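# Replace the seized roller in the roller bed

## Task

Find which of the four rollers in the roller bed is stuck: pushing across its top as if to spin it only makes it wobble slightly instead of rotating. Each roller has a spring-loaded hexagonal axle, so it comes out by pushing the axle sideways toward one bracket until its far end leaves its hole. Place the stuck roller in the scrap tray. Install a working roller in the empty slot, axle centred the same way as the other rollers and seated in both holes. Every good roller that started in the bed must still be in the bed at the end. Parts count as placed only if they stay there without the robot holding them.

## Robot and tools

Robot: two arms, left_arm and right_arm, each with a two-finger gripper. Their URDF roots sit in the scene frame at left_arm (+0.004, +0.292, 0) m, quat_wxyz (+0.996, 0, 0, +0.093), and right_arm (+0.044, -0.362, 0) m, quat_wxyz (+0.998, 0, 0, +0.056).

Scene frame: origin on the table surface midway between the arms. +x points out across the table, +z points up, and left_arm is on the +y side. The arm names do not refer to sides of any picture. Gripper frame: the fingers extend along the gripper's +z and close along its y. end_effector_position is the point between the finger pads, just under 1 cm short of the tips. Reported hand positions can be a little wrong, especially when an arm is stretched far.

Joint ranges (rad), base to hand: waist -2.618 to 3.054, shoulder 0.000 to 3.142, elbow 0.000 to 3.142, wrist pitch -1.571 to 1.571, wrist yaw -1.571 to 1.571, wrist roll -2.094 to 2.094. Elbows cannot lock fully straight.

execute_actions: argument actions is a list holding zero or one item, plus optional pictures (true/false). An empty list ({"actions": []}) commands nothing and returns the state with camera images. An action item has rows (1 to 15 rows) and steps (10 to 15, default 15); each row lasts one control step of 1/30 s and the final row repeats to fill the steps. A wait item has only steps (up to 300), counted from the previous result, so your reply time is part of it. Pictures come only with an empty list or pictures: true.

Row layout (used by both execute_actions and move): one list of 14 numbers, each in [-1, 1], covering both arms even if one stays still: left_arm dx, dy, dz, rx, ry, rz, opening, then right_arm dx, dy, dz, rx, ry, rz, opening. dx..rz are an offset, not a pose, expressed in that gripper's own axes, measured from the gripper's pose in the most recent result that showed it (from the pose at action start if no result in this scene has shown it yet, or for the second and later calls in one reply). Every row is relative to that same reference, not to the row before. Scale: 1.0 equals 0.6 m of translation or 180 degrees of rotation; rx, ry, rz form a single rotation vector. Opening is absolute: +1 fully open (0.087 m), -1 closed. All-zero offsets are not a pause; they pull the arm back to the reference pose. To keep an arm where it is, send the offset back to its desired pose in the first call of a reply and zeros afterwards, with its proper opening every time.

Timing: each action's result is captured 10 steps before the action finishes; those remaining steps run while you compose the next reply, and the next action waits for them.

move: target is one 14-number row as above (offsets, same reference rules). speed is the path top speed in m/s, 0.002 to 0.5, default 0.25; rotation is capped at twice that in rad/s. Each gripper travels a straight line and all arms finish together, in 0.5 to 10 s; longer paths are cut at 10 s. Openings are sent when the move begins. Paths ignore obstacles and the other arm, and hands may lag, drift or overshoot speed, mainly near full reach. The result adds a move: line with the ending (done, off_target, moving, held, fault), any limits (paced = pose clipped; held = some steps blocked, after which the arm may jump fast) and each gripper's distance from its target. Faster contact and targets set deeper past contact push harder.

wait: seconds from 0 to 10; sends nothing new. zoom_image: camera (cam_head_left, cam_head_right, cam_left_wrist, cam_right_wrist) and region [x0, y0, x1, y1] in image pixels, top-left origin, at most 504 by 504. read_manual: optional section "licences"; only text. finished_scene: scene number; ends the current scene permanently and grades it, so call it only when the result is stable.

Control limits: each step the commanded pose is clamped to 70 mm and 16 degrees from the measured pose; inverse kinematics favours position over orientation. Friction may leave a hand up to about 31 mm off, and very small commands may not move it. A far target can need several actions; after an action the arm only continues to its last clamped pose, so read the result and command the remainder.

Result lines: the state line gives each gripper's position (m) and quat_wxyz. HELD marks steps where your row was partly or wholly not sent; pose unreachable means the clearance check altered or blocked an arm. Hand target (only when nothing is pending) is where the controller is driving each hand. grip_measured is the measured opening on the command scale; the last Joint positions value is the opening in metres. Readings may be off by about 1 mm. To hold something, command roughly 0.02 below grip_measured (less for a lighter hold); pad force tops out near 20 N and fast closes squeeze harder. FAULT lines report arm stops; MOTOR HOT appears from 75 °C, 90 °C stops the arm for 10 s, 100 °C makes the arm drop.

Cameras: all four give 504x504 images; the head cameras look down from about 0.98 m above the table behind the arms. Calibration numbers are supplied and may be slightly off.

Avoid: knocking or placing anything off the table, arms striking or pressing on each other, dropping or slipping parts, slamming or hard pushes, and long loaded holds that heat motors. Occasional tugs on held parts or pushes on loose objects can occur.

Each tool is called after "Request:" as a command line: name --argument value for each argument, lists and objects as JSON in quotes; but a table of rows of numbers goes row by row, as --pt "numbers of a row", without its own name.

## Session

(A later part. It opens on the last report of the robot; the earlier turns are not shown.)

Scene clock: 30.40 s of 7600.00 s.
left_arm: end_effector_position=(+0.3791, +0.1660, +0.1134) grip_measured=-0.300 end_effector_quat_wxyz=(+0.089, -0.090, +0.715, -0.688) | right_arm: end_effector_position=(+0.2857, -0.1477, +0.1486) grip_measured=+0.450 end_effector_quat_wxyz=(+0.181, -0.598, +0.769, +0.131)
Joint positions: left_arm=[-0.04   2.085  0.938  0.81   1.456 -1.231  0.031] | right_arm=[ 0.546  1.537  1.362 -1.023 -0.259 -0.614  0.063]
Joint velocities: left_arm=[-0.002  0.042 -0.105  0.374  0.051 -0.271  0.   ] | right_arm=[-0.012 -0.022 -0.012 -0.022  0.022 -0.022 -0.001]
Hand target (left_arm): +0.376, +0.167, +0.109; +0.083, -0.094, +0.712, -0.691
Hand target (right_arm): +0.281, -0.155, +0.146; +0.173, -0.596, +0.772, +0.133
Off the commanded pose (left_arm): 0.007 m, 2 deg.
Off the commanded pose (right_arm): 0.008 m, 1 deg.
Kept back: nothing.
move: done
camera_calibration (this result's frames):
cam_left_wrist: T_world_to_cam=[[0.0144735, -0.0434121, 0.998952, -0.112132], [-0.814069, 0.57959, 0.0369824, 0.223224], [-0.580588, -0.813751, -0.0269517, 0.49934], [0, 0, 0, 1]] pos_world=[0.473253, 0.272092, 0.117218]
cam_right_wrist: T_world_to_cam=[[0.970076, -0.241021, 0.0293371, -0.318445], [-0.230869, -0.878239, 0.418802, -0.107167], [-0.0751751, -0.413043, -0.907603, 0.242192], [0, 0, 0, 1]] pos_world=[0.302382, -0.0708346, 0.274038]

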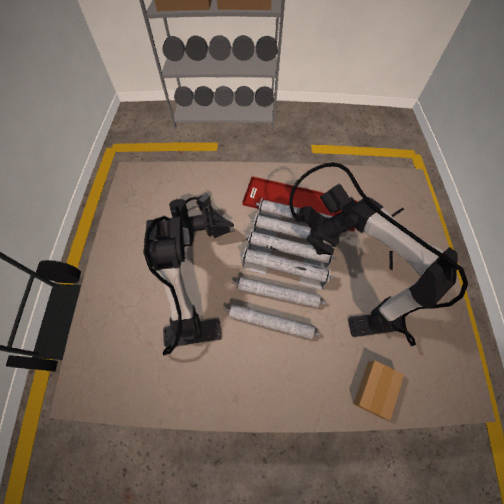

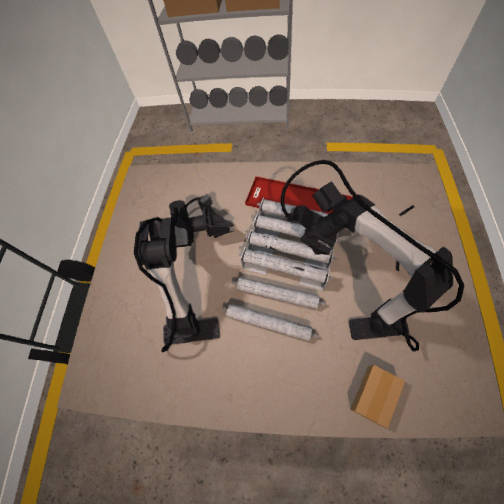

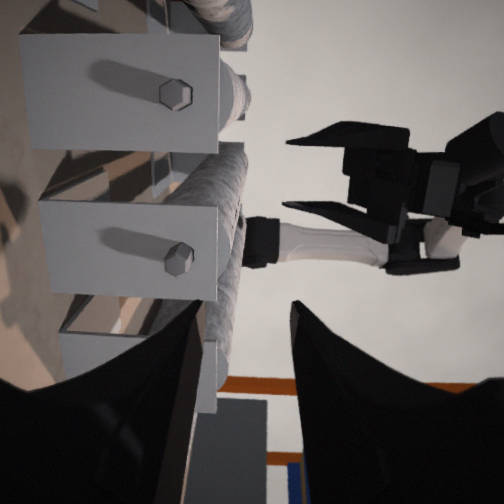

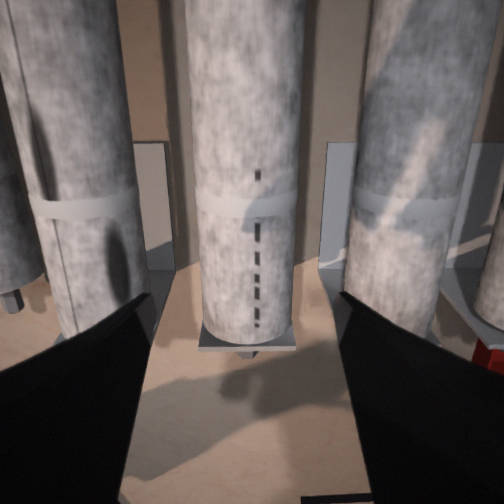

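Request:
move --target '[0.031,0.06,0.045,0,0,0,-0.3, 0.072,0,0.11,0,0,0,0.45]' --speed 0.1

Scene clock: 32.13 s of 7600.00 s.
left_arm: end_effector_position=(+0.3710, +0.1389, +0.0833) grip_measured=-0.300 end_effector_quat_wxyz=(+0.095, -0.082, +0.715, -0.688) | right_arm: end_effector_position=(+0.2855, -0.1518, +0.0771) grip_measured=+0.450 end_effector_quat_wxyz=(+0.188, -0.601, +0.766, +0.129)
Joint positions: left_arm=[-0.111  2.191  0.87   1.114  1.391 -1.344  0.031] | right_arm=[ 0.537  1.537  1.073 -0.724 -0.26  -0.629  0.063]
Joint velocities: left_arm=[-0.007  0.022 -0.032  0.183  0.037 -0.066  0.   ] | right_arm=[ 0.017  0.012 -0.027  0.037 -0.007 -0.022  0.001]
Hand target (left_arm): +0.367, +0.136, +0.077; +0.089, -0.090, +0.715, -0.688
Hand target (right_arm): +0.284, -0.156, +0.070; +0.181, -0.598, +0.769, +0.131
Off the commanded pose (left_arm): 0.008 m, 1 deg.
Off the commanded pose (right_arm): 0.009 m, 1 deg.
Kept back: nothing.
move: done
camera_calibration (this result's frames):
cam_left_wrist: T_world_to_cam=[[-0.00413325, -0.0468109, 0.998895, -0.0756977], [-0.812237, 0.582836, 0.0239524, 0.233377], [-0.583313, -0.811241, -0.0404306, 0.47357], [0, 0, 0, 1]] pos_world=[0.465484, 0.244615, 0.0891708]
cam_right_wrist: T_world_to_cam=[[0.970729, -0.236479, 0.0419799, -0.317693], [-0.232517, -0.881519, 0.410925, -0.0802107], [-0.0601691, -0.408658, -0.910702, 0.172146], [0, 0, 0, 1]] pos_world=[0.300101, -0.0754859, 0.203071]

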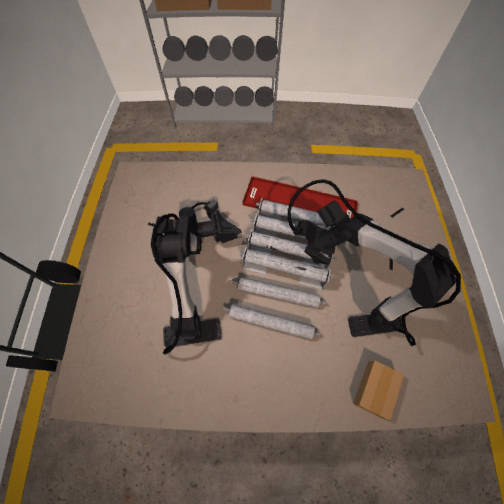

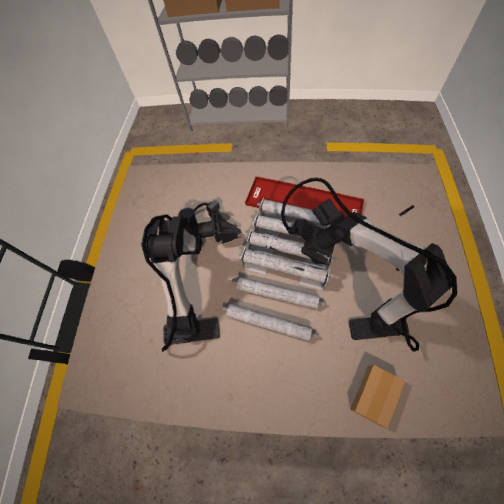

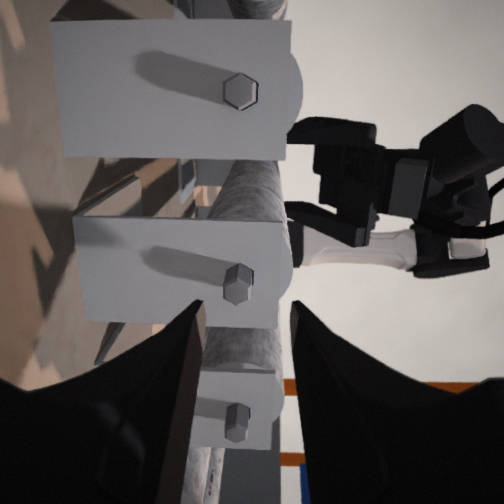

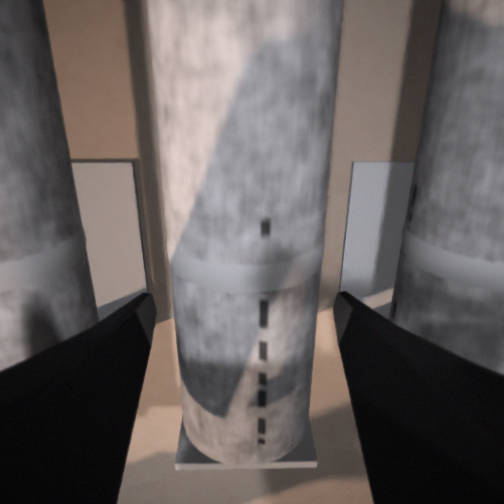

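Request:
move --target '[0.036,0.013,0.042,0,0,0,-0.3, 0,0,0.01,0,0,0,-0.1]' --speed 0.05

Scene clock: 33.80 s of 7600.00 s.
left_arm: end_effector_position=(+0.3600, +0.1116, +0.0824) grip_measured=-0.300 end_effector_quat_wxyz=(+0.102, -0.072, +0.715, -0.688) | right_arm: end_effector_position=(+0.2860, -0.1514, +0.0772) grip_measured=+0.075 end_effector_quat_wxyz=(+0.189, -0.601, +0.766, +0.129)
Joint positions: left_arm=[-0.186  2.192  0.815  1.249  1.321 -1.4    0.031] | right_arm=[ 0.537  1.537  1.073 -0.721 -0.26  -0.628  0.047]
Joint velocities: left_arm=[ 0.012 -0.002 -0.022 -0.051 -0.007 -0.007  0.001] | right_arm=[-0.002  0.012  0.007 -0.037 -0.022  0.007  0.001]
Hand target (left_arm): +0.356, +0.110, +0.075; +0.095, -0.082, +0.715, -0.688
Hand target (right_arm): +0.286, -0.149, +0.072; +0.188, -0.601, +0.766, +0.129
Off the commanded pose (left_arm): 0.009 m, 1 deg.
Off the commanded pose (right_arm): 0.006 m, 0 deg.
Kept back: nothing.
move: done
camera_calibration (this result's frames):
cam_left_wrist: T_world_to_cam=[[-0.0284093, -0.0475819, 0.998463, -0.0672293], [-0.810034, 0.586362, 0.00489528, 0.240775], [-0.585694, -0.80865, -0.0552011, 0.44667], [0, 0, 0, 1]] pos_world=[0.454738, 0.21682, 0.090604]
cam_right_wrist: T_world_to_cam=[[0.970565, -0.236882, 0.0434909, -0.318225], [-0.233623, -0.882123, 0.408997, -0.0794365], [-0.0585197, -0.407119, -0.911499, 0.172314], [0, 0, 0, 1]] pos_world=[0.300384, -0.0753023, 0.203393]

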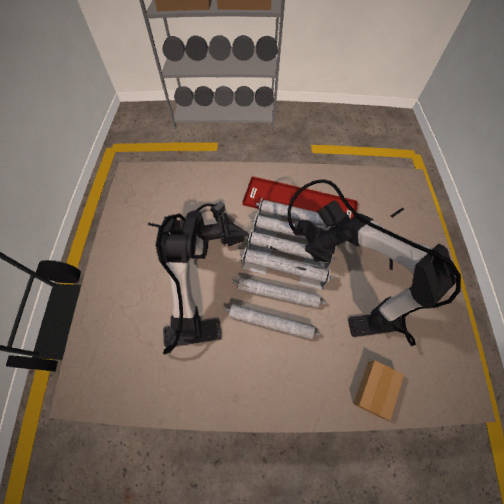

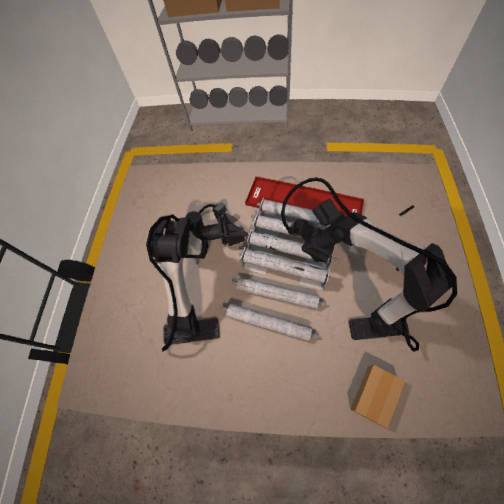

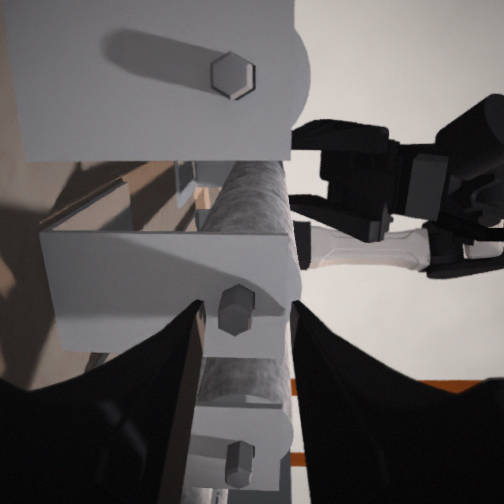

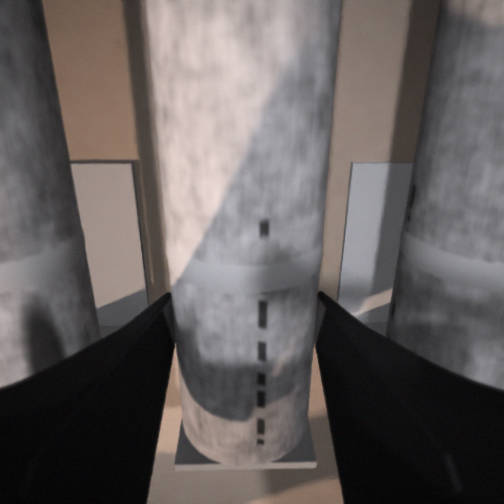

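Request:
move --target '[0.014,0.014,0.01,0,0,0,-0.3, 0,0,0,0,0,0,-0.1]' --speed 0.04

Request:
move --target '[0,0,0,0,0,0,-0.95, 0,0,0,0,0,0,-0.1]' --speed 0.04

Request:
move --target '[-0.048,0,-0.088,0,0,0,-0.95, -0.008,0,-0.015,0,0,0,-0.1]' --speed 0.03

Scene clock: 36.13 s of 7600.00 s.
left_arm: end_effector_position=(+0.3593, +0.1079, +0.0837) grip_measured=-0.300 end_effector_quat_wxyz=(+0.111, -0.064, +0.713, -0.689) | right_arm: end_effector_position=(+0.2860, -0.1514, +0.0772) grip_measured=+0.075 end_effector_quat_wxyz=(+0.189, -0.601, +0.766, +0.129)
Joint positions: left_arm=[-0.197  2.192  0.808  1.283  1.308 -1.404  0.031] | right_arm=[ 0.537  1.537  1.073 -0.721 -0.26  -0.628  0.047]
Joint velocities: left_arm=[ 0.002  0.002 -0.017 -0.022  0.022 -0.037  0.   ] | right_arm=[ 0.002  0.007 -0.027  0.007  0.051 -0.051 -0.   ]
Hand target (left_arm): +0.353, +0.104, +0.074; +0.101, -0.072, +0.715, -0.688
Hand target (right_arm): +0.286, -0.151, +0.077; +0.189, -0.601, +0.766, +0.129
Off the commanded pose (left_arm): 0.012 m, 1 deg.
Off the commanded pose (right_arm): 0.000 m, 0 deg.
Kept back: nothing.
move: off_target (left_arm)
camera_calibration (this result's frames):
cam_left_wrist: T_world_to_cam=[[-0.0523914, -0.0480758, 0.997469, -0.0599898], [-0.811497, 0.584178, -0.0144673, 0.244707], [-0.582003, -0.810201, -0.0696192, 0.443464], [0, 0, 0, 1]] pos_world=[0.453534, 0.213459, 0.0942518]
cam_right_wrist: T_world_to_cam=[[0.970565, -0.236882, 0.0434909, -0.318225], [-0.233623, -0.882123, 0.408997, -0.0794365], [-0.0585197, -0.407119, -0.911499, 0.172314], [0, 0, 0, 1]] pos_world=[0.300384, -0.0753023, 0.203393]

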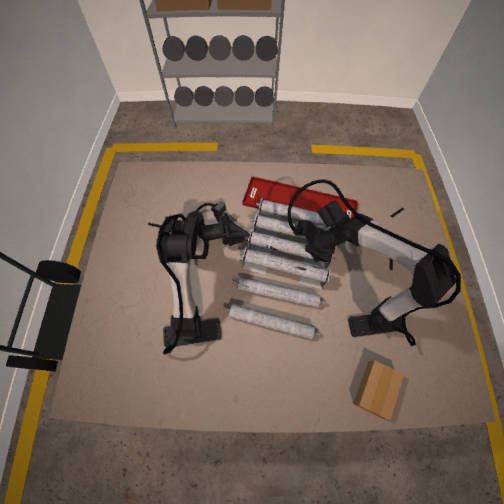

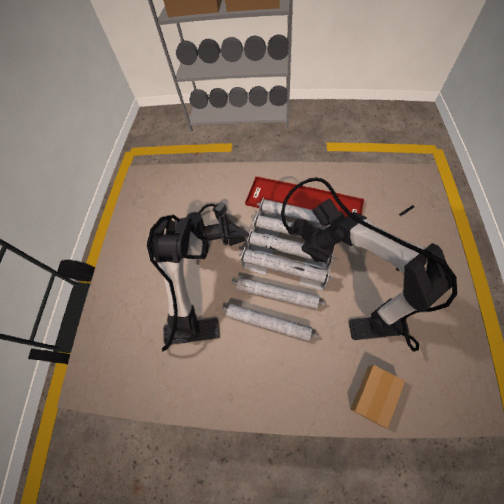

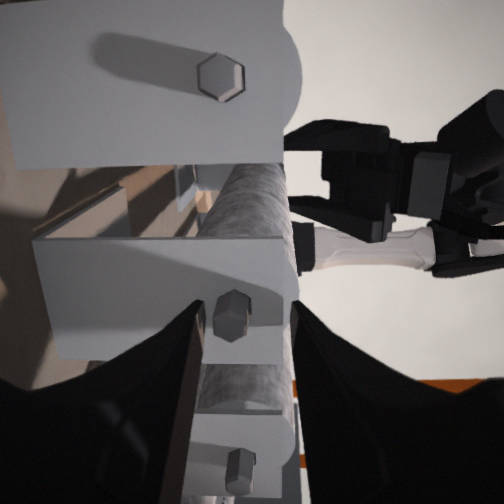

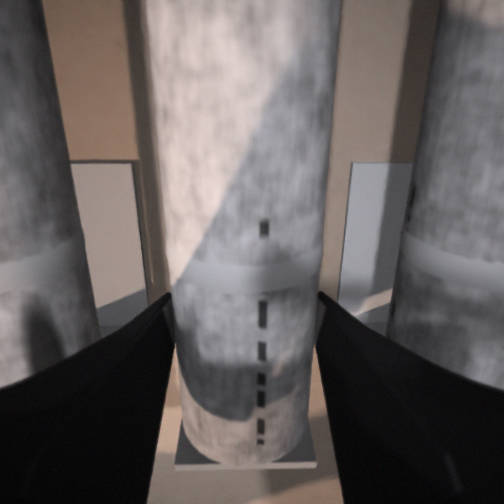

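Scene clock: 36.63 s of 7600.00 s.
left_arm: end_effector_position=(+0.3597, +0.1093, +0.0783) grip_measured=-0.758 end_effector_quat_wxyz=(+0.103, -0.079, +0.715, -0.687) | right_arm: end_effector_position=(+0.2862, -0.1510, +0.0773) grip_measured=+0.075 end_effector_quat_wxyz=(+0.190, -0.601, +0.766, +0.130)
Joint positions: left_arm=[-0.193  2.202  0.806  1.265  1.303 -1.405  0.011] | right_arm=[ 0.537  1.537  1.073 -0.719 -0.261 -0.628  0.047]
Joint velocities: left_arm=[ 0.007  0.002 -0.012  0.066 -0.022 -0.007 -0.   ] | right_arm=[ 0.002 -0.002  0.002  0.081  0.051  0.022 -0.   ]
Hand target (left_arm): +0.359, +0.108, +0.084; +0.111, -0.064, +0.714, -0.689
Hand target (right_arm): +0.286, -0.151, +0.077; +0.189, -0.601, +0.766, +0.129
Off the commanded pose (left_arm): 0.006 m, 2 deg.
Off the commanded pose (right_arm): 0.000 m, 0 deg.
Kept back: nothing.
move: done
camera_calibration (this result's frames):
cam_left_wrist: T_world_to_cam=[[-0.0192574, -0.048913, 0.998617, -0.0664205], [-0.81685, 0.576715, 0.0124957, 0.244815], [-0.576529, -0.81548, -0.0510606, 0.44163], [0, 0, 0, 1]] pos_world=[0.453311, 0.215703, 0.0858194]
cam_right_wrist: T_world_to_cam=[[0.970642, -0.23654, 0.0436283, -0.318284], [-0.233476, -0.882945, 0.407303, -0.0791462], [-0.0578221, -0.405532, -0.91225, 0.172685], [0, 0, 0, 1]] pos_world=[0.300446, -0.0751391, 0.203655]

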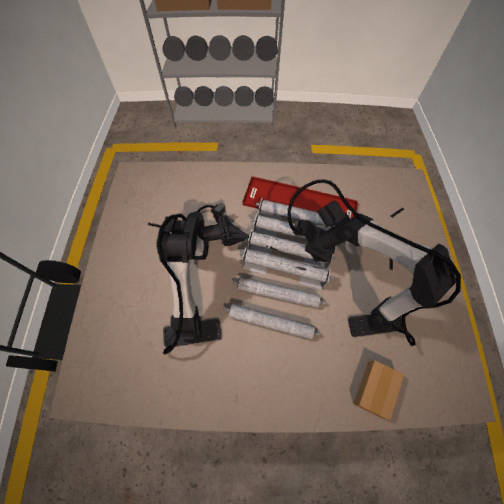

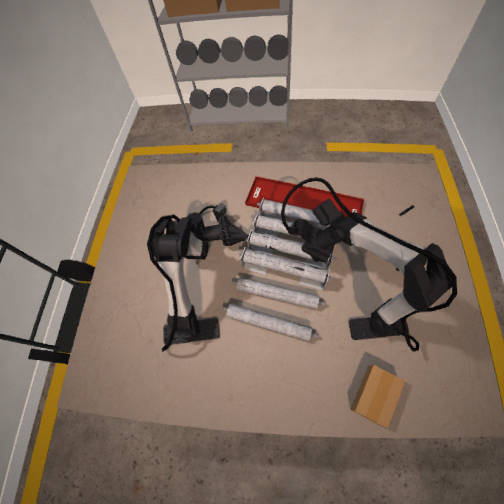

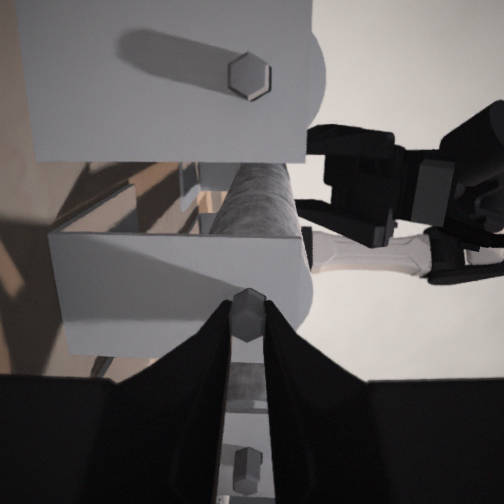

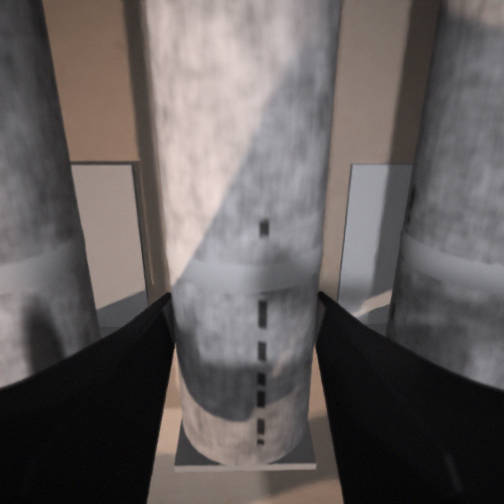

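Scene clock: 38.87 s of 7600.00 s.
left_arm: end_effector_position=(+0.3657, +0.1325, +0.0773) grip_measured=-0.758 end_effector_quat_wxyz=(+0.079, -0.072, +0.718, -0.688) | right_arm: end_effector_position=(+0.2865, -0.1501, +0.0776) grip_measured=+0.075 end_effector_quat_wxyz=(+0.191, -0.601, +0.765, +0.132)
Joint positions: left_arm=[-0.129  2.202  0.877  1.074  1.408 -1.308  0.011] | right_arm=[ 0.537  1.537  1.073 -0.716 -0.265 -0.628  0.047]
Joint velocities: left_arm=[ 0.017 -0.012  0.017 -0.066  0.037 -0.037  0.   ] | right_arm=[ 0.002  0.017  0.002  0.007  0.051 -0.022  0.   ]
Hand target (left_arm): +0.374, +0.166, +0.080; +0.104, -0.080, +0.713, -0.689
Hand target (right_arm): +0.286, -0.151, +0.087; +0.190, -0.601, +0.766, +0.130
Off the commanded pose (left_arm): 0.036 m, 3 deg.
Off the commanded pose (right_arm): 0.010 m, 0 deg.
Kept back: nothing.
move: off_target (left_arm)
camera_calibration (this result's frames):
cam_left_wrist: T_world_to_cam=[[0.0036086, -0.0484729, 0.998818, -0.0726746], [-0.790892, 0.611091, 0.0325138, 0.220746], [-0.611945, -0.790075, -0.0361316, 0.472301], [0, 0, 0, 1]] pos_world=[0.463871, 0.234735, 0.0824765]
cam_right_wrist: T_world_to_cam=[[0.970914, -0.235475, 0.0433265, -0.318232], [-0.232652, -0.885116, 0.403042, -0.078573], [-0.0565576, -0.4014, -0.914155, 0.173764], [0, 0, 0, 1]] pos_world=[0.300523, -0.0747332, 0.204303]

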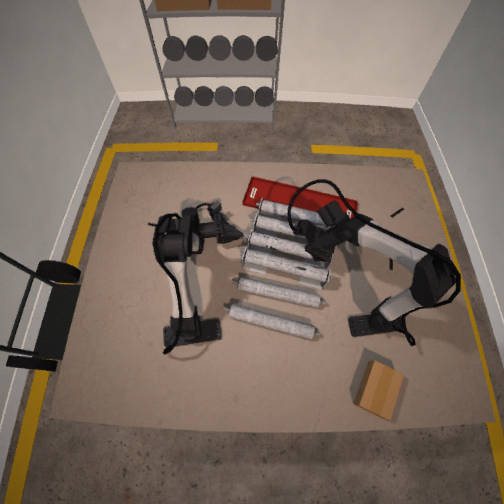

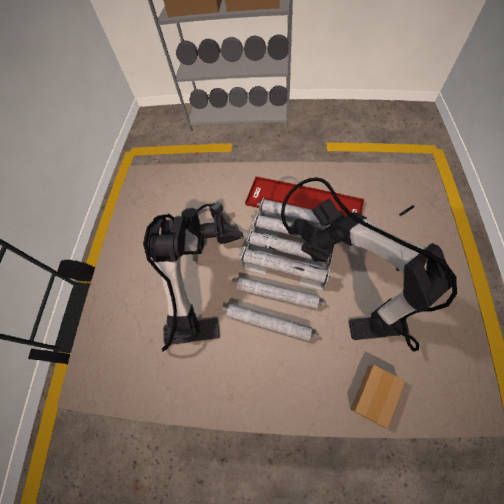

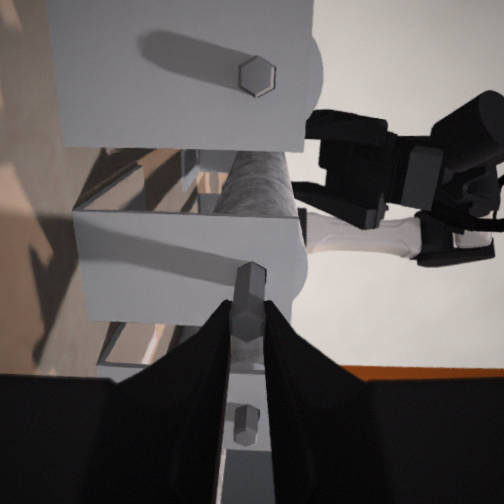

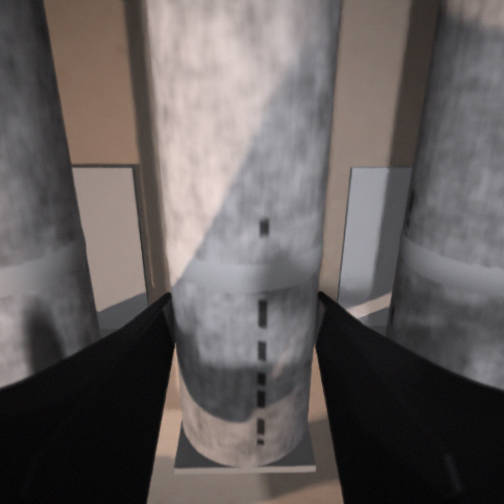

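Request:
execute_actions --actions '[{"rows":[[-0.025,0.004,-0.05,0,0,0,-0.95,-0.011,0,-0.022,0,0,0,-0.1],[-0.025,0.004,-0.05,0,0,0,-0.95,-0.014,0,-0.028,0,0,0,-0.1],[-0.025,0.004,-0.05,0,0,0,-0.95,-0.017,0,-0.034,0,0,0,-0.1],[-0.025,0.004,-0.05,0,0,0,-0.95,-0.02,0,-0.04,0,0,0,-0.1],[-0.025,0.004,-0.05,0,0,0,-0.95,-0.023,0,-0.046,0,0,0,-0.1],[-0.025,0.004,-0.05,0,0,0,-0.95,-0.026,0,-0.052,0,0,0,-0.1],[-0.025,0.004,-0.05,0,0,0,-0.95,-0.029,0,-0.058,0,0,0,-0.1],[-0.025,0.004,-0.05,0,0,0,-0.95,-0.032,0,-0.064,0,0,0,-0.1]],"steps":15}]'

Request:
wait --seconds 0.3

Scene clock: 39.87 s of 7600.00 s.
left_arm: end_effector_position=(+0.3657, +0.1323, +0.0767) grip_measured=-0.758 end_effector_quat_wxyz=(+0.065, -0.069, +0.717, -0.690) | right_arm: end_effector_position=(+0.2866, -0.1500, +0.0864) grip_measured=+0.075 end_effector_quat_wxyz=(+0.188, -0.601, +0.766, +0.132)
Joint positions: left_arm=[-0.131  2.21   0.901  1.027  1.431 -1.292  0.011] | right_arm=[ 0.537  1.537  1.111 -0.761 -0.264 -0.628  0.047]
Joint velocities: left_arm=[-0.002 -0.002  0.061 -0.315  0.081  0.037  0.001] | right_arm=[ 0.012  0.012  0.359 -0.359  0.051  0.007  0.001]
Steps of this call (steps 1 to 25: nothing new was sent; steps 26 to 30: the first 5 steps of this action). Readings (end_effector_position):
26: left_arm (+0.3659, +0.1325, +0.0777) | right_arm (+0.2867, -0.1499, +0.0783)
27: left_arm (+0.3659, +0.1325, +0.0774) | right_arm (+0.2866, -0.1498, +0.0796)
29: left_arm (+0.3657, +0.1324, +0.0770) | right_arm (+0.2866, -0.1499, +0.0838)
30: the state above

Scene clock: 40.50 s of 7600.00 s.
left_arm: end_effector_position=(+0.3655, +0.1320, +0.0743) grip_measured=-0.750 end_effector_quat_wxyz=(+0.053, -0.074, +0.719, -0.689) | right_arm: end_effector_position=(+0.2869, -0.1500, +0.1034) grip_measured=+0.075 end_effector_quat_wxyz=(+0.183, -0.601, +0.767, +0.131)
Joint positions: left_arm=[-0.132  2.21   0.914  0.955  1.438 -1.258  0.011] | right_arm=[ 0.537  1.537  1.182 -0.842 -0.264 -0.629  0.047]
Joint velocities: left_arm=[ 0.007  0.007 -0.002  0.066  0.037  0.037 -0.001] | right_arm=[-0.002 -0.012 -0.007 -0.022  0.037 -0.022 -0.   ]
Hand target (left_arm): +0.374, +0.164, +0.076; +0.082, -0.074, +0.713, -0.692
Hand target (right_arm): +0.285, -0.151, +0.120; +0.191, -0.601, +0.765, +0.132
Off the commanded pose (left_arm): 0.034 m, 3 deg.
Off the commanded pose (right_arm): 0.017 m, 1 deg.
Kept back: nothing.
Steps of this call (steps 1 to 10: the last 10 steps of your previous action; steps 11 to 19: nothing new was sent). Readings (end_effector_position):
1: left_arm (+0.3657, +0.1321, +0.0763) | right_arm (+0.2867, -0.1500, +0.0892)
2: left_arm (+0.3657, +0.1321, +0.0760) | right_arm (+0.2867, -0.1500, +0.0921)
4: left_arm (+0.3655, +0.1320, +0.0753) | right_arm (+0.2869, -0.1499, +0.0981)
8: left_arm (+0.3655, +0.1319, +0.0745) | right_arm (+0.2869, -0.1500, +0.1031)
19: the state above
camera_calibration (this result's frames):
cam_left_wrist: T_world_to_cam=[[0.042003, -0.0451029, 0.998099, -0.0840672], [-0.767791, 0.637777, 0.0611313, 0.206889], [-0.639322, -0.768899, -0.00784108, 0.47684], [0, 0, 0, 1]] pos_world=[0.467232, 0.230901, 0.074999]
cam_right_wrist: T_world_to_cam=[[0.971398, -0.235117, 0.0332562, -0.318771], [-0.227336, -0.880377, 0.416238, -0.0910335], [-0.0685866, -0.411893, -0.908647, 0.198704], [0, 0, 0, 1]] pos_world=[0.302587, -0.0732474, 0.229045]

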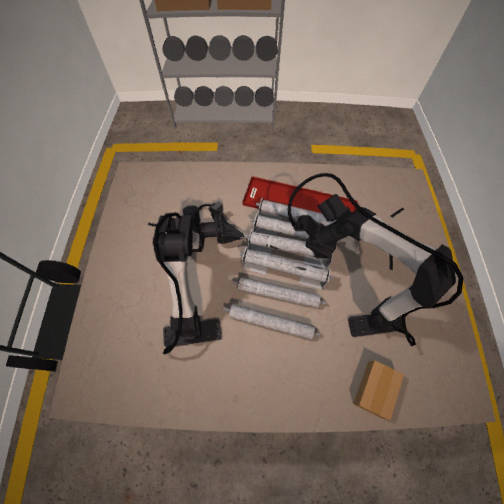

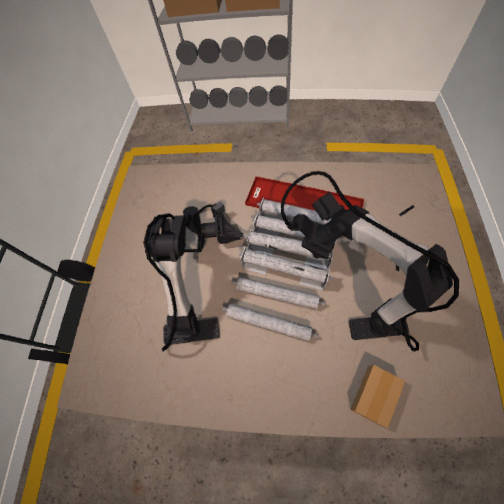

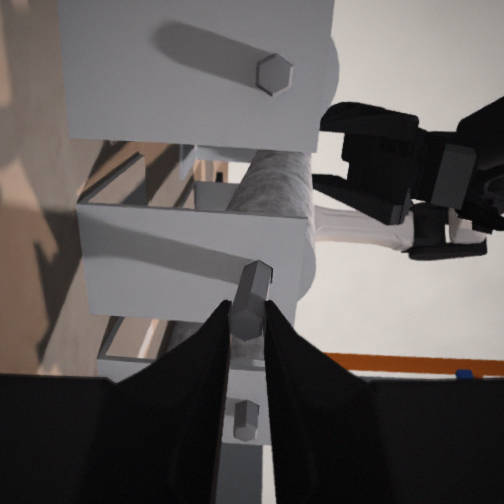

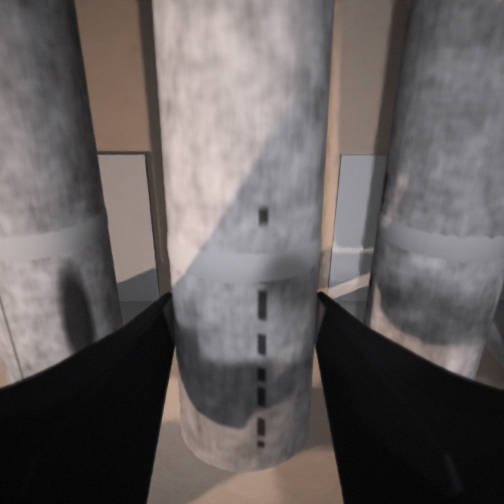

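Request:
execute_actions --actions '[{"rows":[[-0.018,0,-0.04,0,0,0,-0.95,-0.013,0,-0.026,0,0,0,-0.1],[-0.013,0,-0.03,0,0,0,-0.95,-0.013,0,-0.026,0,0,0,-0.1],[-0.009,0,-0.02,0,0,0,-0.95,-0.013,0,-0.026,0,0,0,-0.1],[-0.005,0,-0.01,0,0,0,-0.95,-0.013,0,-0.026,0,0,0,-0.1],[0,0,0,0,0,0,-0.95,-0.013,0,-0.026,0,0,0,-0.1],[0.003,0,0.007,0,0,0,-0.95,-0.013,0,-0.026,0,0,0,-0.1],[0.006,-0.002,0.014,0,0,0,-0.95,-0.013,0,-0.026,0,0,0,-0.1],[0.009,-0.002,0.021,0,0,0,-0.95,-0.013,0,-0.026,0,0,0,-0.1],[0.012,-0.004,0.028,0,0,0,-0.95,-0.013,0,-0.026,0,0,0,-0.1],[0.015,-0.004,0.034,0,0,0,-0.95,-0.013,0,-0.026,0,0,0,-0.1],[0.015,-0.004,0.034,0,0,0,-0.95,-0.013,0,-0.026,0,0,0,-0.1],[0.015,-0.004,0.034,0,0,0,-0.95,-0.013,0,-0.026,0,0,0,-0.1],[0.015,-0.004,0.034,0,0,0,-0.95,-0.013,0,-0.026,0,0,0,-0.1],[0.015,-0.004,0.034,0,0,0,-0.95,-0.013,0,-0.026,0,0,0,-0.1],[0.015,-0.004,0.034,0,0,0,-0.3,-0.013,0,-0.026,0,0,0,-0.1]],"steps":15}]'

Request:
move --target '[-0.04,0,-0.09,0,0,0,-0.3, -0.008,0,-0.016,0,0,0,-0.1]' --speed 0.1

Scene clock: 41.57 s of 7600.00 s.
left_arm: end_effector_position=(+0.3648, +0.1299, +0.0738) grip_measured=-0.747 end_effector_quat_wxyz=(+0.044, -0.077, +0.719, -0.689) | right_arm: end_effector_position=(+0.2871, -0.1497, +0.1093) grip_measured=+0.075 end_effector_quat_wxyz=(+0.181, -0.601, +0.767, +0.132)
Joint positions: left_arm=[-0.138  2.21   0.919  0.929  1.439 -1.255  0.011] | right_arm=[ 0.537  1.538  1.206 -0.868 -0.264 -0.629  0.047]
Joint velocities: left_arm=[-0.002 -0.017 -0.012 -0.022  0.022 -0.007 -0.001] | right_arm=[-0.027 -0.012  0.071 -0.154 -0.022  0.051  0.001]
Steps of this call (steps 1 to 27: nothing new was sent; steps 28 to 32: the first 5 steps of this action). Readings (end_effector_position):
28: left_arm (+0.3654, +0.1315, +0.0745) | right_arm (+0.2870, -0.1499, +0.1042)
29: left_arm (+0.3651, +0.1310, +0.0745) | right_arm (+0.2871, -0.1498, +0.1056)
31: left_arm (+0.3649, +0.1303, +0.0739) | right_arm (+0.2871, -0.1497, +0.1084)
32: the state above

Scene clock: 43.80 s of 7600.00 s.
left_arm: end_effector_position=(+0.3707, +0.1642, +0.0724) grip_measured=-0.300 end_effector_quat_wxyz=(+0.039, -0.090, +0.710, -0.697) | right_arm: end_effector_position=(+0.2837, -0.1533, +0.1111) grip_measured=+0.075 end_effector_quat_wxyz=(+0.171, -0.598, +0.772, +0.129)
Joint positions: left_arm=[-0.047  2.222  0.975  0.727  1.522 -1.122  0.031] | right_arm=[ 0.537  1.538  1.219 -0.901 -0.258 -0.621  0.047]
Joint velocities: left_arm=[-0.017 -0.002  0.085 -0.212 -0.007  0.051 -0.   ] | right_arm=[ 0.017 -0.012 -0.007  0.007 -0.007  0.051  0.   ]
Hand target (left_arm): +0.376, +0.166, +0.076; +0.049, -0.075, +0.710, -0.698
Hand target (right_arm): +0.285, -0.152, +0.120; +0.175, -0.599, +0.770, +0.130
Off your previous action's commanded pose (left_arm): 0.002 m, 2 deg at its last step (step 10 of this call).
Off your previous action's commanded pose (right_arm): 0.011 m, 1 deg at its last step (step 10 of this call).
Off the commanded pose (left_arm): 0.007 m, 3 deg.
Off the commanded pose (right_arm): 0.009 m, 0 deg.
Kept back: nothing.
move: off_target (left_arm)
camera_calibration (this result's frames):
cam_left_wrist: T_world_to_cam=[[0.081548, -0.0174916, 0.996516, -0.100058], [-0.767513, 0.63675, 0.0739847, 0.189547], [-0.635825, -0.770872, 0.0385006, 0.50058], [0, 0, 0, 1]] pos_world=[0.471921, 0.263439, 0.0664132]
cam_right_wrist: T_world_to_cam=[[0.969862, -0.24286, 0.0196689, -0.315925], [-0.226988, -0.871225, 0.435251, -0.0987098], [-0.0885692, -0.426598, -0.900094, 0.206564], [0, 0, 0, 1]] pos_world=[0.302293, -0.074604, 0.235105]

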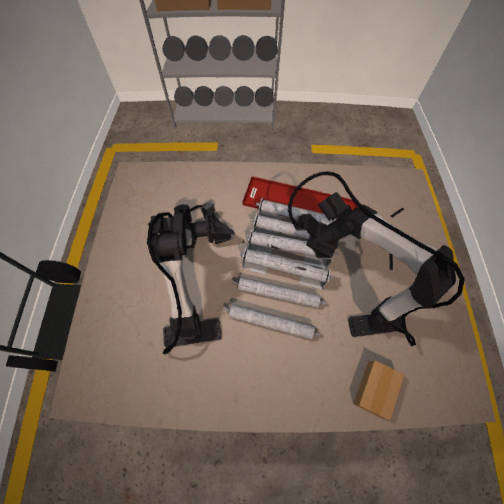

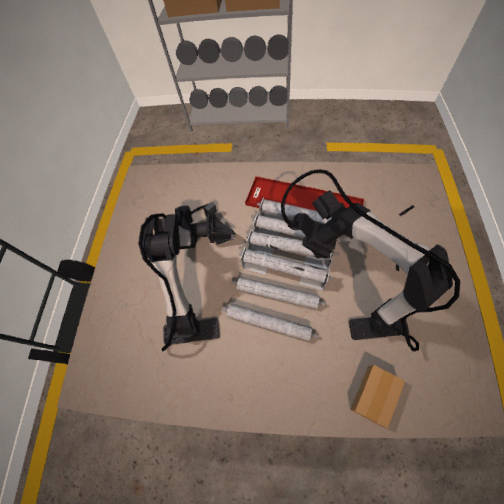

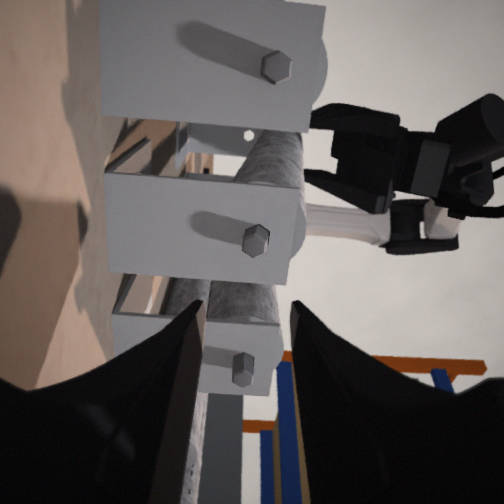

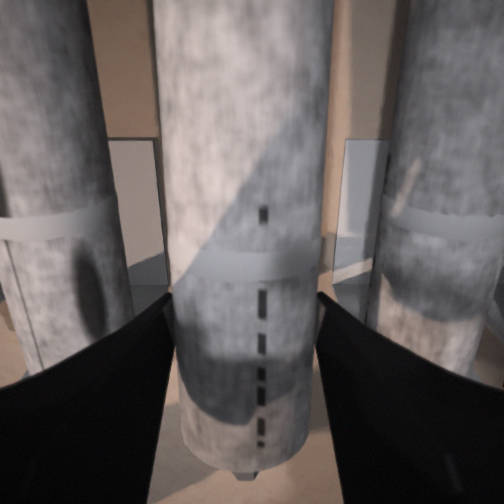

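Request:
move --target '[0.072,-0.14,0.155,-0.383,-0.303,-0.242,-0.3, -0.01,0,-0.018,0,0,0,-0.1]' --speed 0.25

Scene clock: 49.33 s of 7600.00 s.
left_arm: end_effector_position=(+0.3446, +0.0678, +0.1608) grip_measured=-0.300 end_effector_quat_wxyz=(+0.044, -0.606, +0.791, -0.066) | right_arm: end_effector_position=(+0.2823, -0.1548, +0.1147) grip_measured=+0.075 end_effector_quat_wxyz=(+0.167, -0.596, +0.775, +0.128)
Joint positions: left_arm=[-0.68   1.917  1.856 -1.354 -0.026 -1.799  0.031] | right_arm=[ 0.537  1.538  1.235 -0.926 -0.256 -0.618  0.047]
Joint velocities: left_arm=[-0.007 -0.017 -0.002 -0.007 -0.095  0.007  0.   ] | right_arm=[-0.002  0.002 -0.002 -0.022 -0.022 -0.037  0.   ]
Hand target (left_arm): +0.347, +0.066, +0.160; +0.048, -0.609, +0.790, -0.062
Hand target (right_arm): +0.284, -0.153, +0.123; +0.171, -0.598, +0.772, +0.129
Off the commanded pose (left_arm): 0.009 m, 1 deg.
Off the commanded pose (right_arm): 0.009 m, 1 deg.
Kept back: nothing.
move: done
camera_calibration (this result's frames):
cam_left_wrist: T_world_to_cam=[[0.95673, -0.249678, 0.14943, -0.337344], [-0.27188, -0.584068, 0.764818, 0.025274], [-0.103681, -0.772351, -0.626677, 0.329967], [0, 0, 0, 1]] pos_world=[0.36383, 0.185385, 0.237863]
cam_right_wrist: T_world_to_cam=[[0.96891, -0.246985, 0.0145821, -0.314833], [-0.227722, -0.867199, 0.442841, -0.101893], [-0.0967293, -0.432393, -0.896482, 0.210066], [0, 0, 0, 1]] pos_world=[0.302161, -0.0752894, 0.238034]

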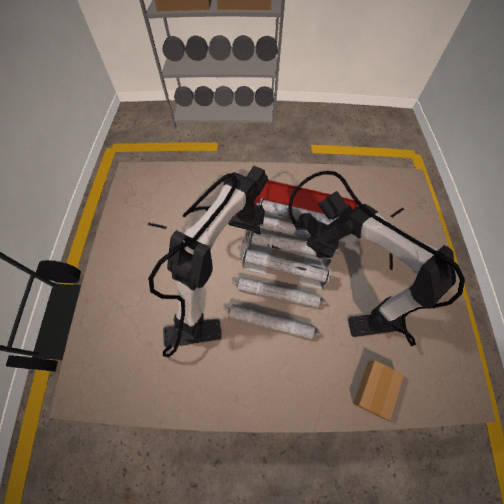

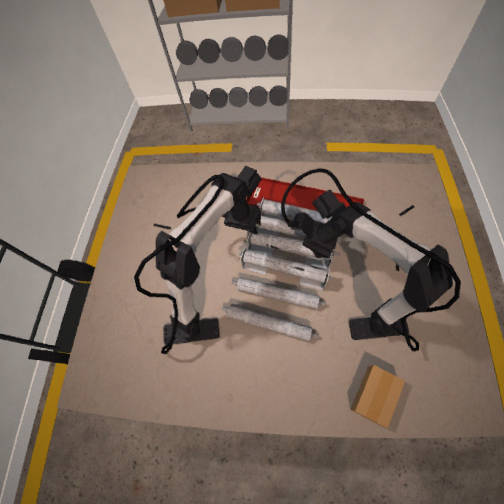

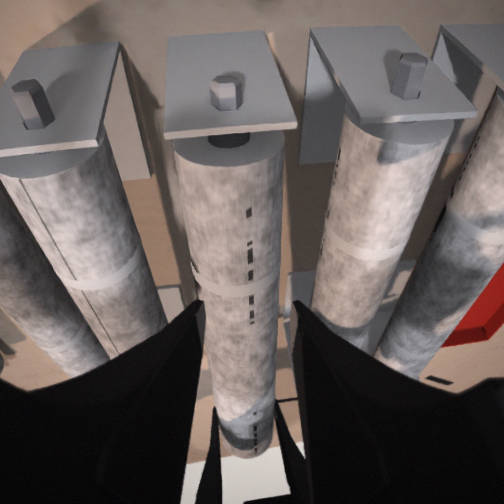

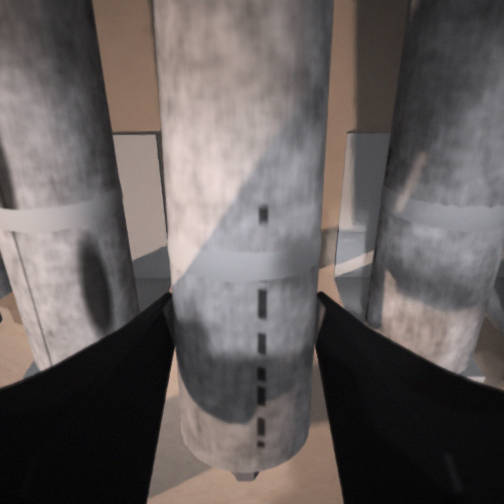

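Request:
move --target '[0.032,0.018,0.139,0,0,0,0.45, -0.01,0,-0.012,0,0,0,-0.1]' --speed 0.1

Request:
move --target '[0,0,0,0,0,0,-0.1, -0.008,0,-0.012,0,0,0,-0.1]' --speed 0.1

Scene clock: 51.40 s of 7600.00 s.
left_arm: end_effector_position=(+0.3428, +0.0473, +0.0871) grip_measured=+0.450 end_effector_quat_wxyz=(+0.044, -0.605, +0.792, -0.074) | right_arm: end_effector_position=(+0.2812, -0.1558, +0.1165) grip_measured=+0.075 end_effector_quat_wxyz=(+0.163, -0.595, +0.777, +0.128)
Joint positions: left_arm=[-0.727  1.926  1.571 -1.044 -0.027 -1.843  0.063] | right_arm=[ 0.537  1.538  1.244 -0.941 -0.255 -0.613  0.047]
Joint velocities: left_arm=[-0.002 -0.012 -0.017 -0.037  0.007  0.007 -0.001] | right_arm=[-0.002 -0.017 -0.022 -0.037  0.007 -0.007 -0.001]
Hand target (left_arm): +0.341, +0.047, +0.077; +0.044, -0.606, +0.791, -0.066
Hand target (right_arm): +0.283, -0.153, +0.124; +0.167, -0.596, +0.775, +0.128
Off the commanded pose (left_arm): 0.010 m, 1 deg.
Off the commanded pose (right_arm): 0.008 m, 0 deg.
Kept back: nothing.
move: done
camera_calibration (this result's frames):
cam_left_wrist: T_world_to_cam=[[0.954123, -0.250917, 0.163371, -0.329942], [-0.282337, -0.572332, 0.769885, 0.0717907], [-0.099675, -0.78069, -0.616918, 0.265847], [0, 0, 0, 1]] pos_world=[0.361573, 0.165844, 0.162638]
cam_right_wrist: T_world_to_cam=[[0.967933, -0.251011, 0.00992997, -0.313797], [-0.228756, -0.864403, 0.447748, -0.103609], [-0.103806, -0.435662, -0.894105, 0.212345], [0, 0, 0, 1]] pos_world=[0.302076, -0.0758162, 0.239365]

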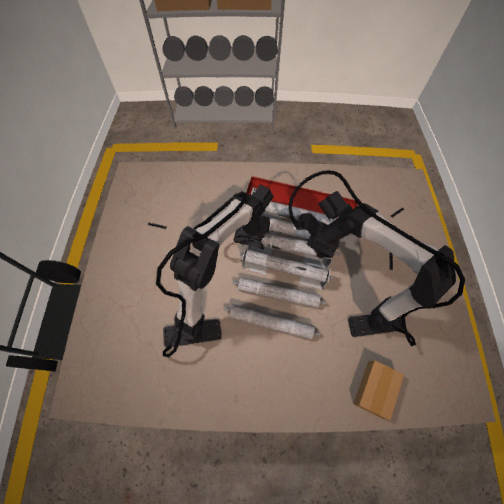

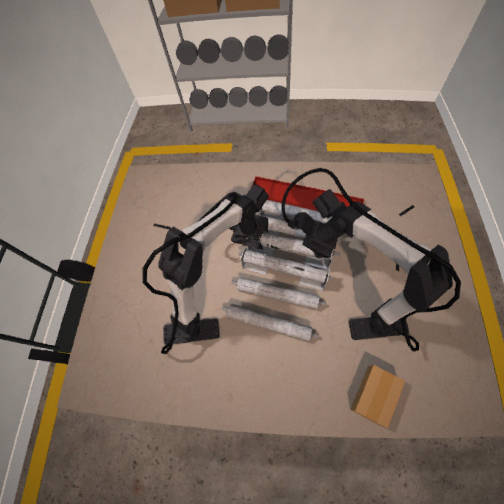

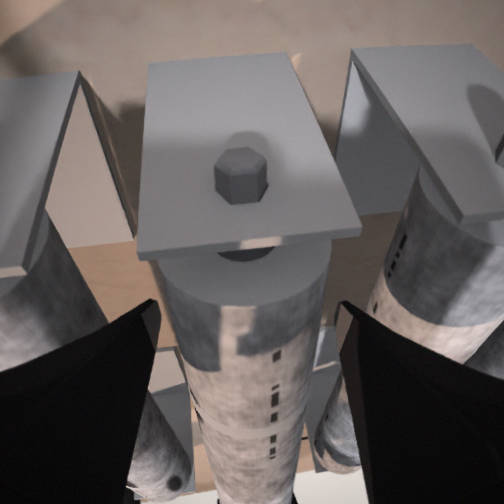

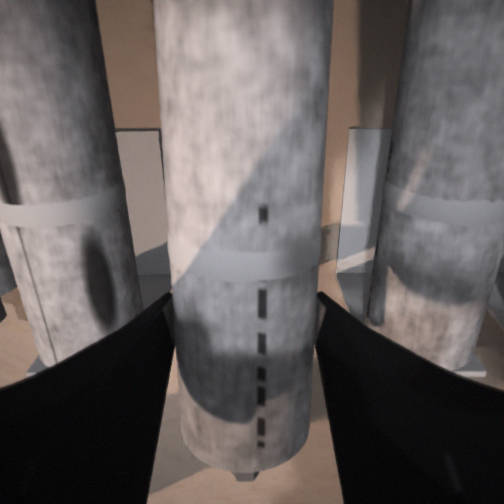

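Scene clock: 52.10 s of 7600.00 s.
left_arm: end_effector_position=(+0.3428, +0.0472, +0.0871) grip_measured=+0.091 end_effector_quat_wxyz=(+0.044, -0.605, +0.792, -0.075) | right_arm: end_effector_position=(+0.2810, -0.1559, +0.1165) grip_measured=+0.075 end_effector_quat_wxyz=(+0.163, -0.594, +0.777, +0.128)
Joint positions: left_arm=[-0.727  1.926  1.571 -1.044 -0.026 -1.844  0.048] | right_arm=[ 0.537  1.538  1.244 -0.941 -0.255 -0.613  0.047]
Joint velocities: left_arm=[ 0.007  0.017 -0.012 -0.037 -0.022 -0.022  0.   ] | right_arm=[-0.017  0.002 -0.012  0.066 -0.007 -0.007  0.   ]
Hand target (left_arm): +0.343, +0.047, +0.087; +0.044, -0.605, +0.792, -0.074
Hand target (right_arm): +0.282, -0.155, +0.125; +0.164, -0.595, +0.777, +0.128
Off the commanded pose (left_arm): 0.000 m, 0 deg.
Off the commanded pose (right_arm): 0.009 m, 0 deg.
Kept back: nothing.
move: done
camera_calibration (this result's frames):
cam_left_wrist: T_world_to_cam=[[0.954335, -0.25019, 0.16325, -0.330052], [-0.281757, -0.572183, 0.770207, 0.0715035], [-0.0992888, -0.781032, -0.616547, 0.265659], [0, 0, 0, 1]] pos_world=[0.361504, 0.165826, 0.1626]
cam_right_wrist: T_world_to_cam=[[0.967767, -0.251682, 0.0091487, -0.313615], [-0.228952, -0.864071, 0.448288, -0.103681], [-0.104921, -0.435933, -0.893842, 0.212486], [0, 0, 0, 1]] pos_world=[0.302062, -0.0758895, 0.239278]

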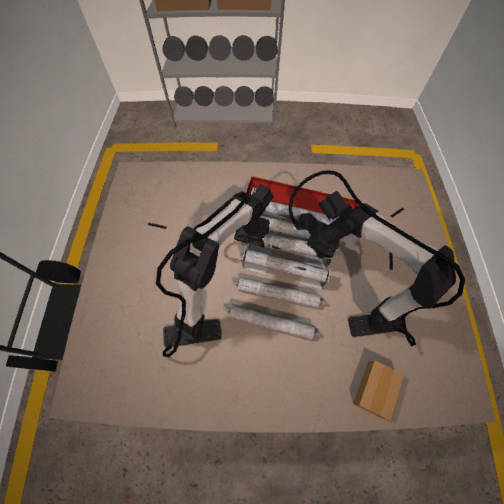

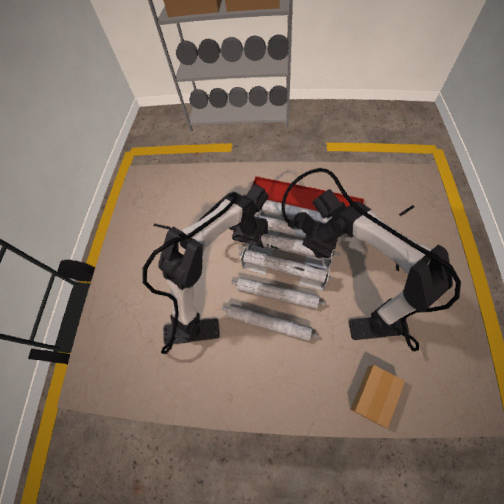

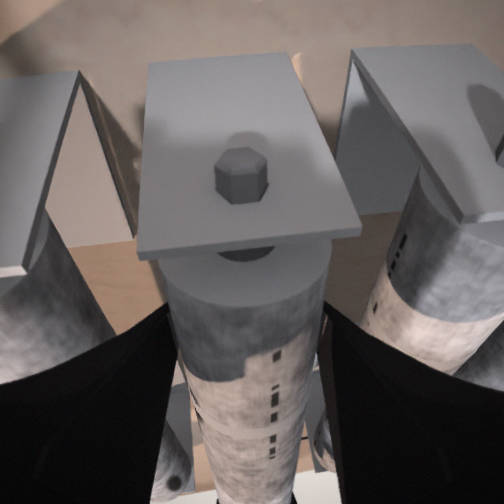

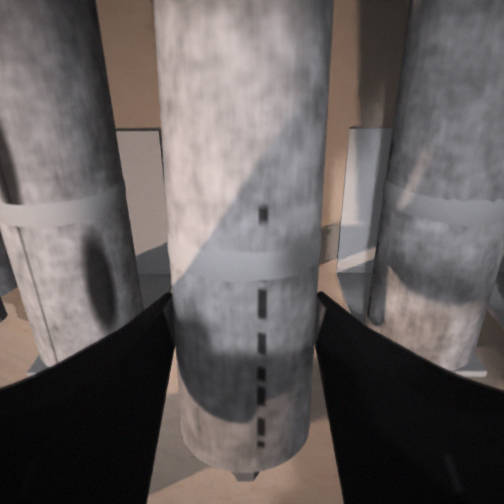

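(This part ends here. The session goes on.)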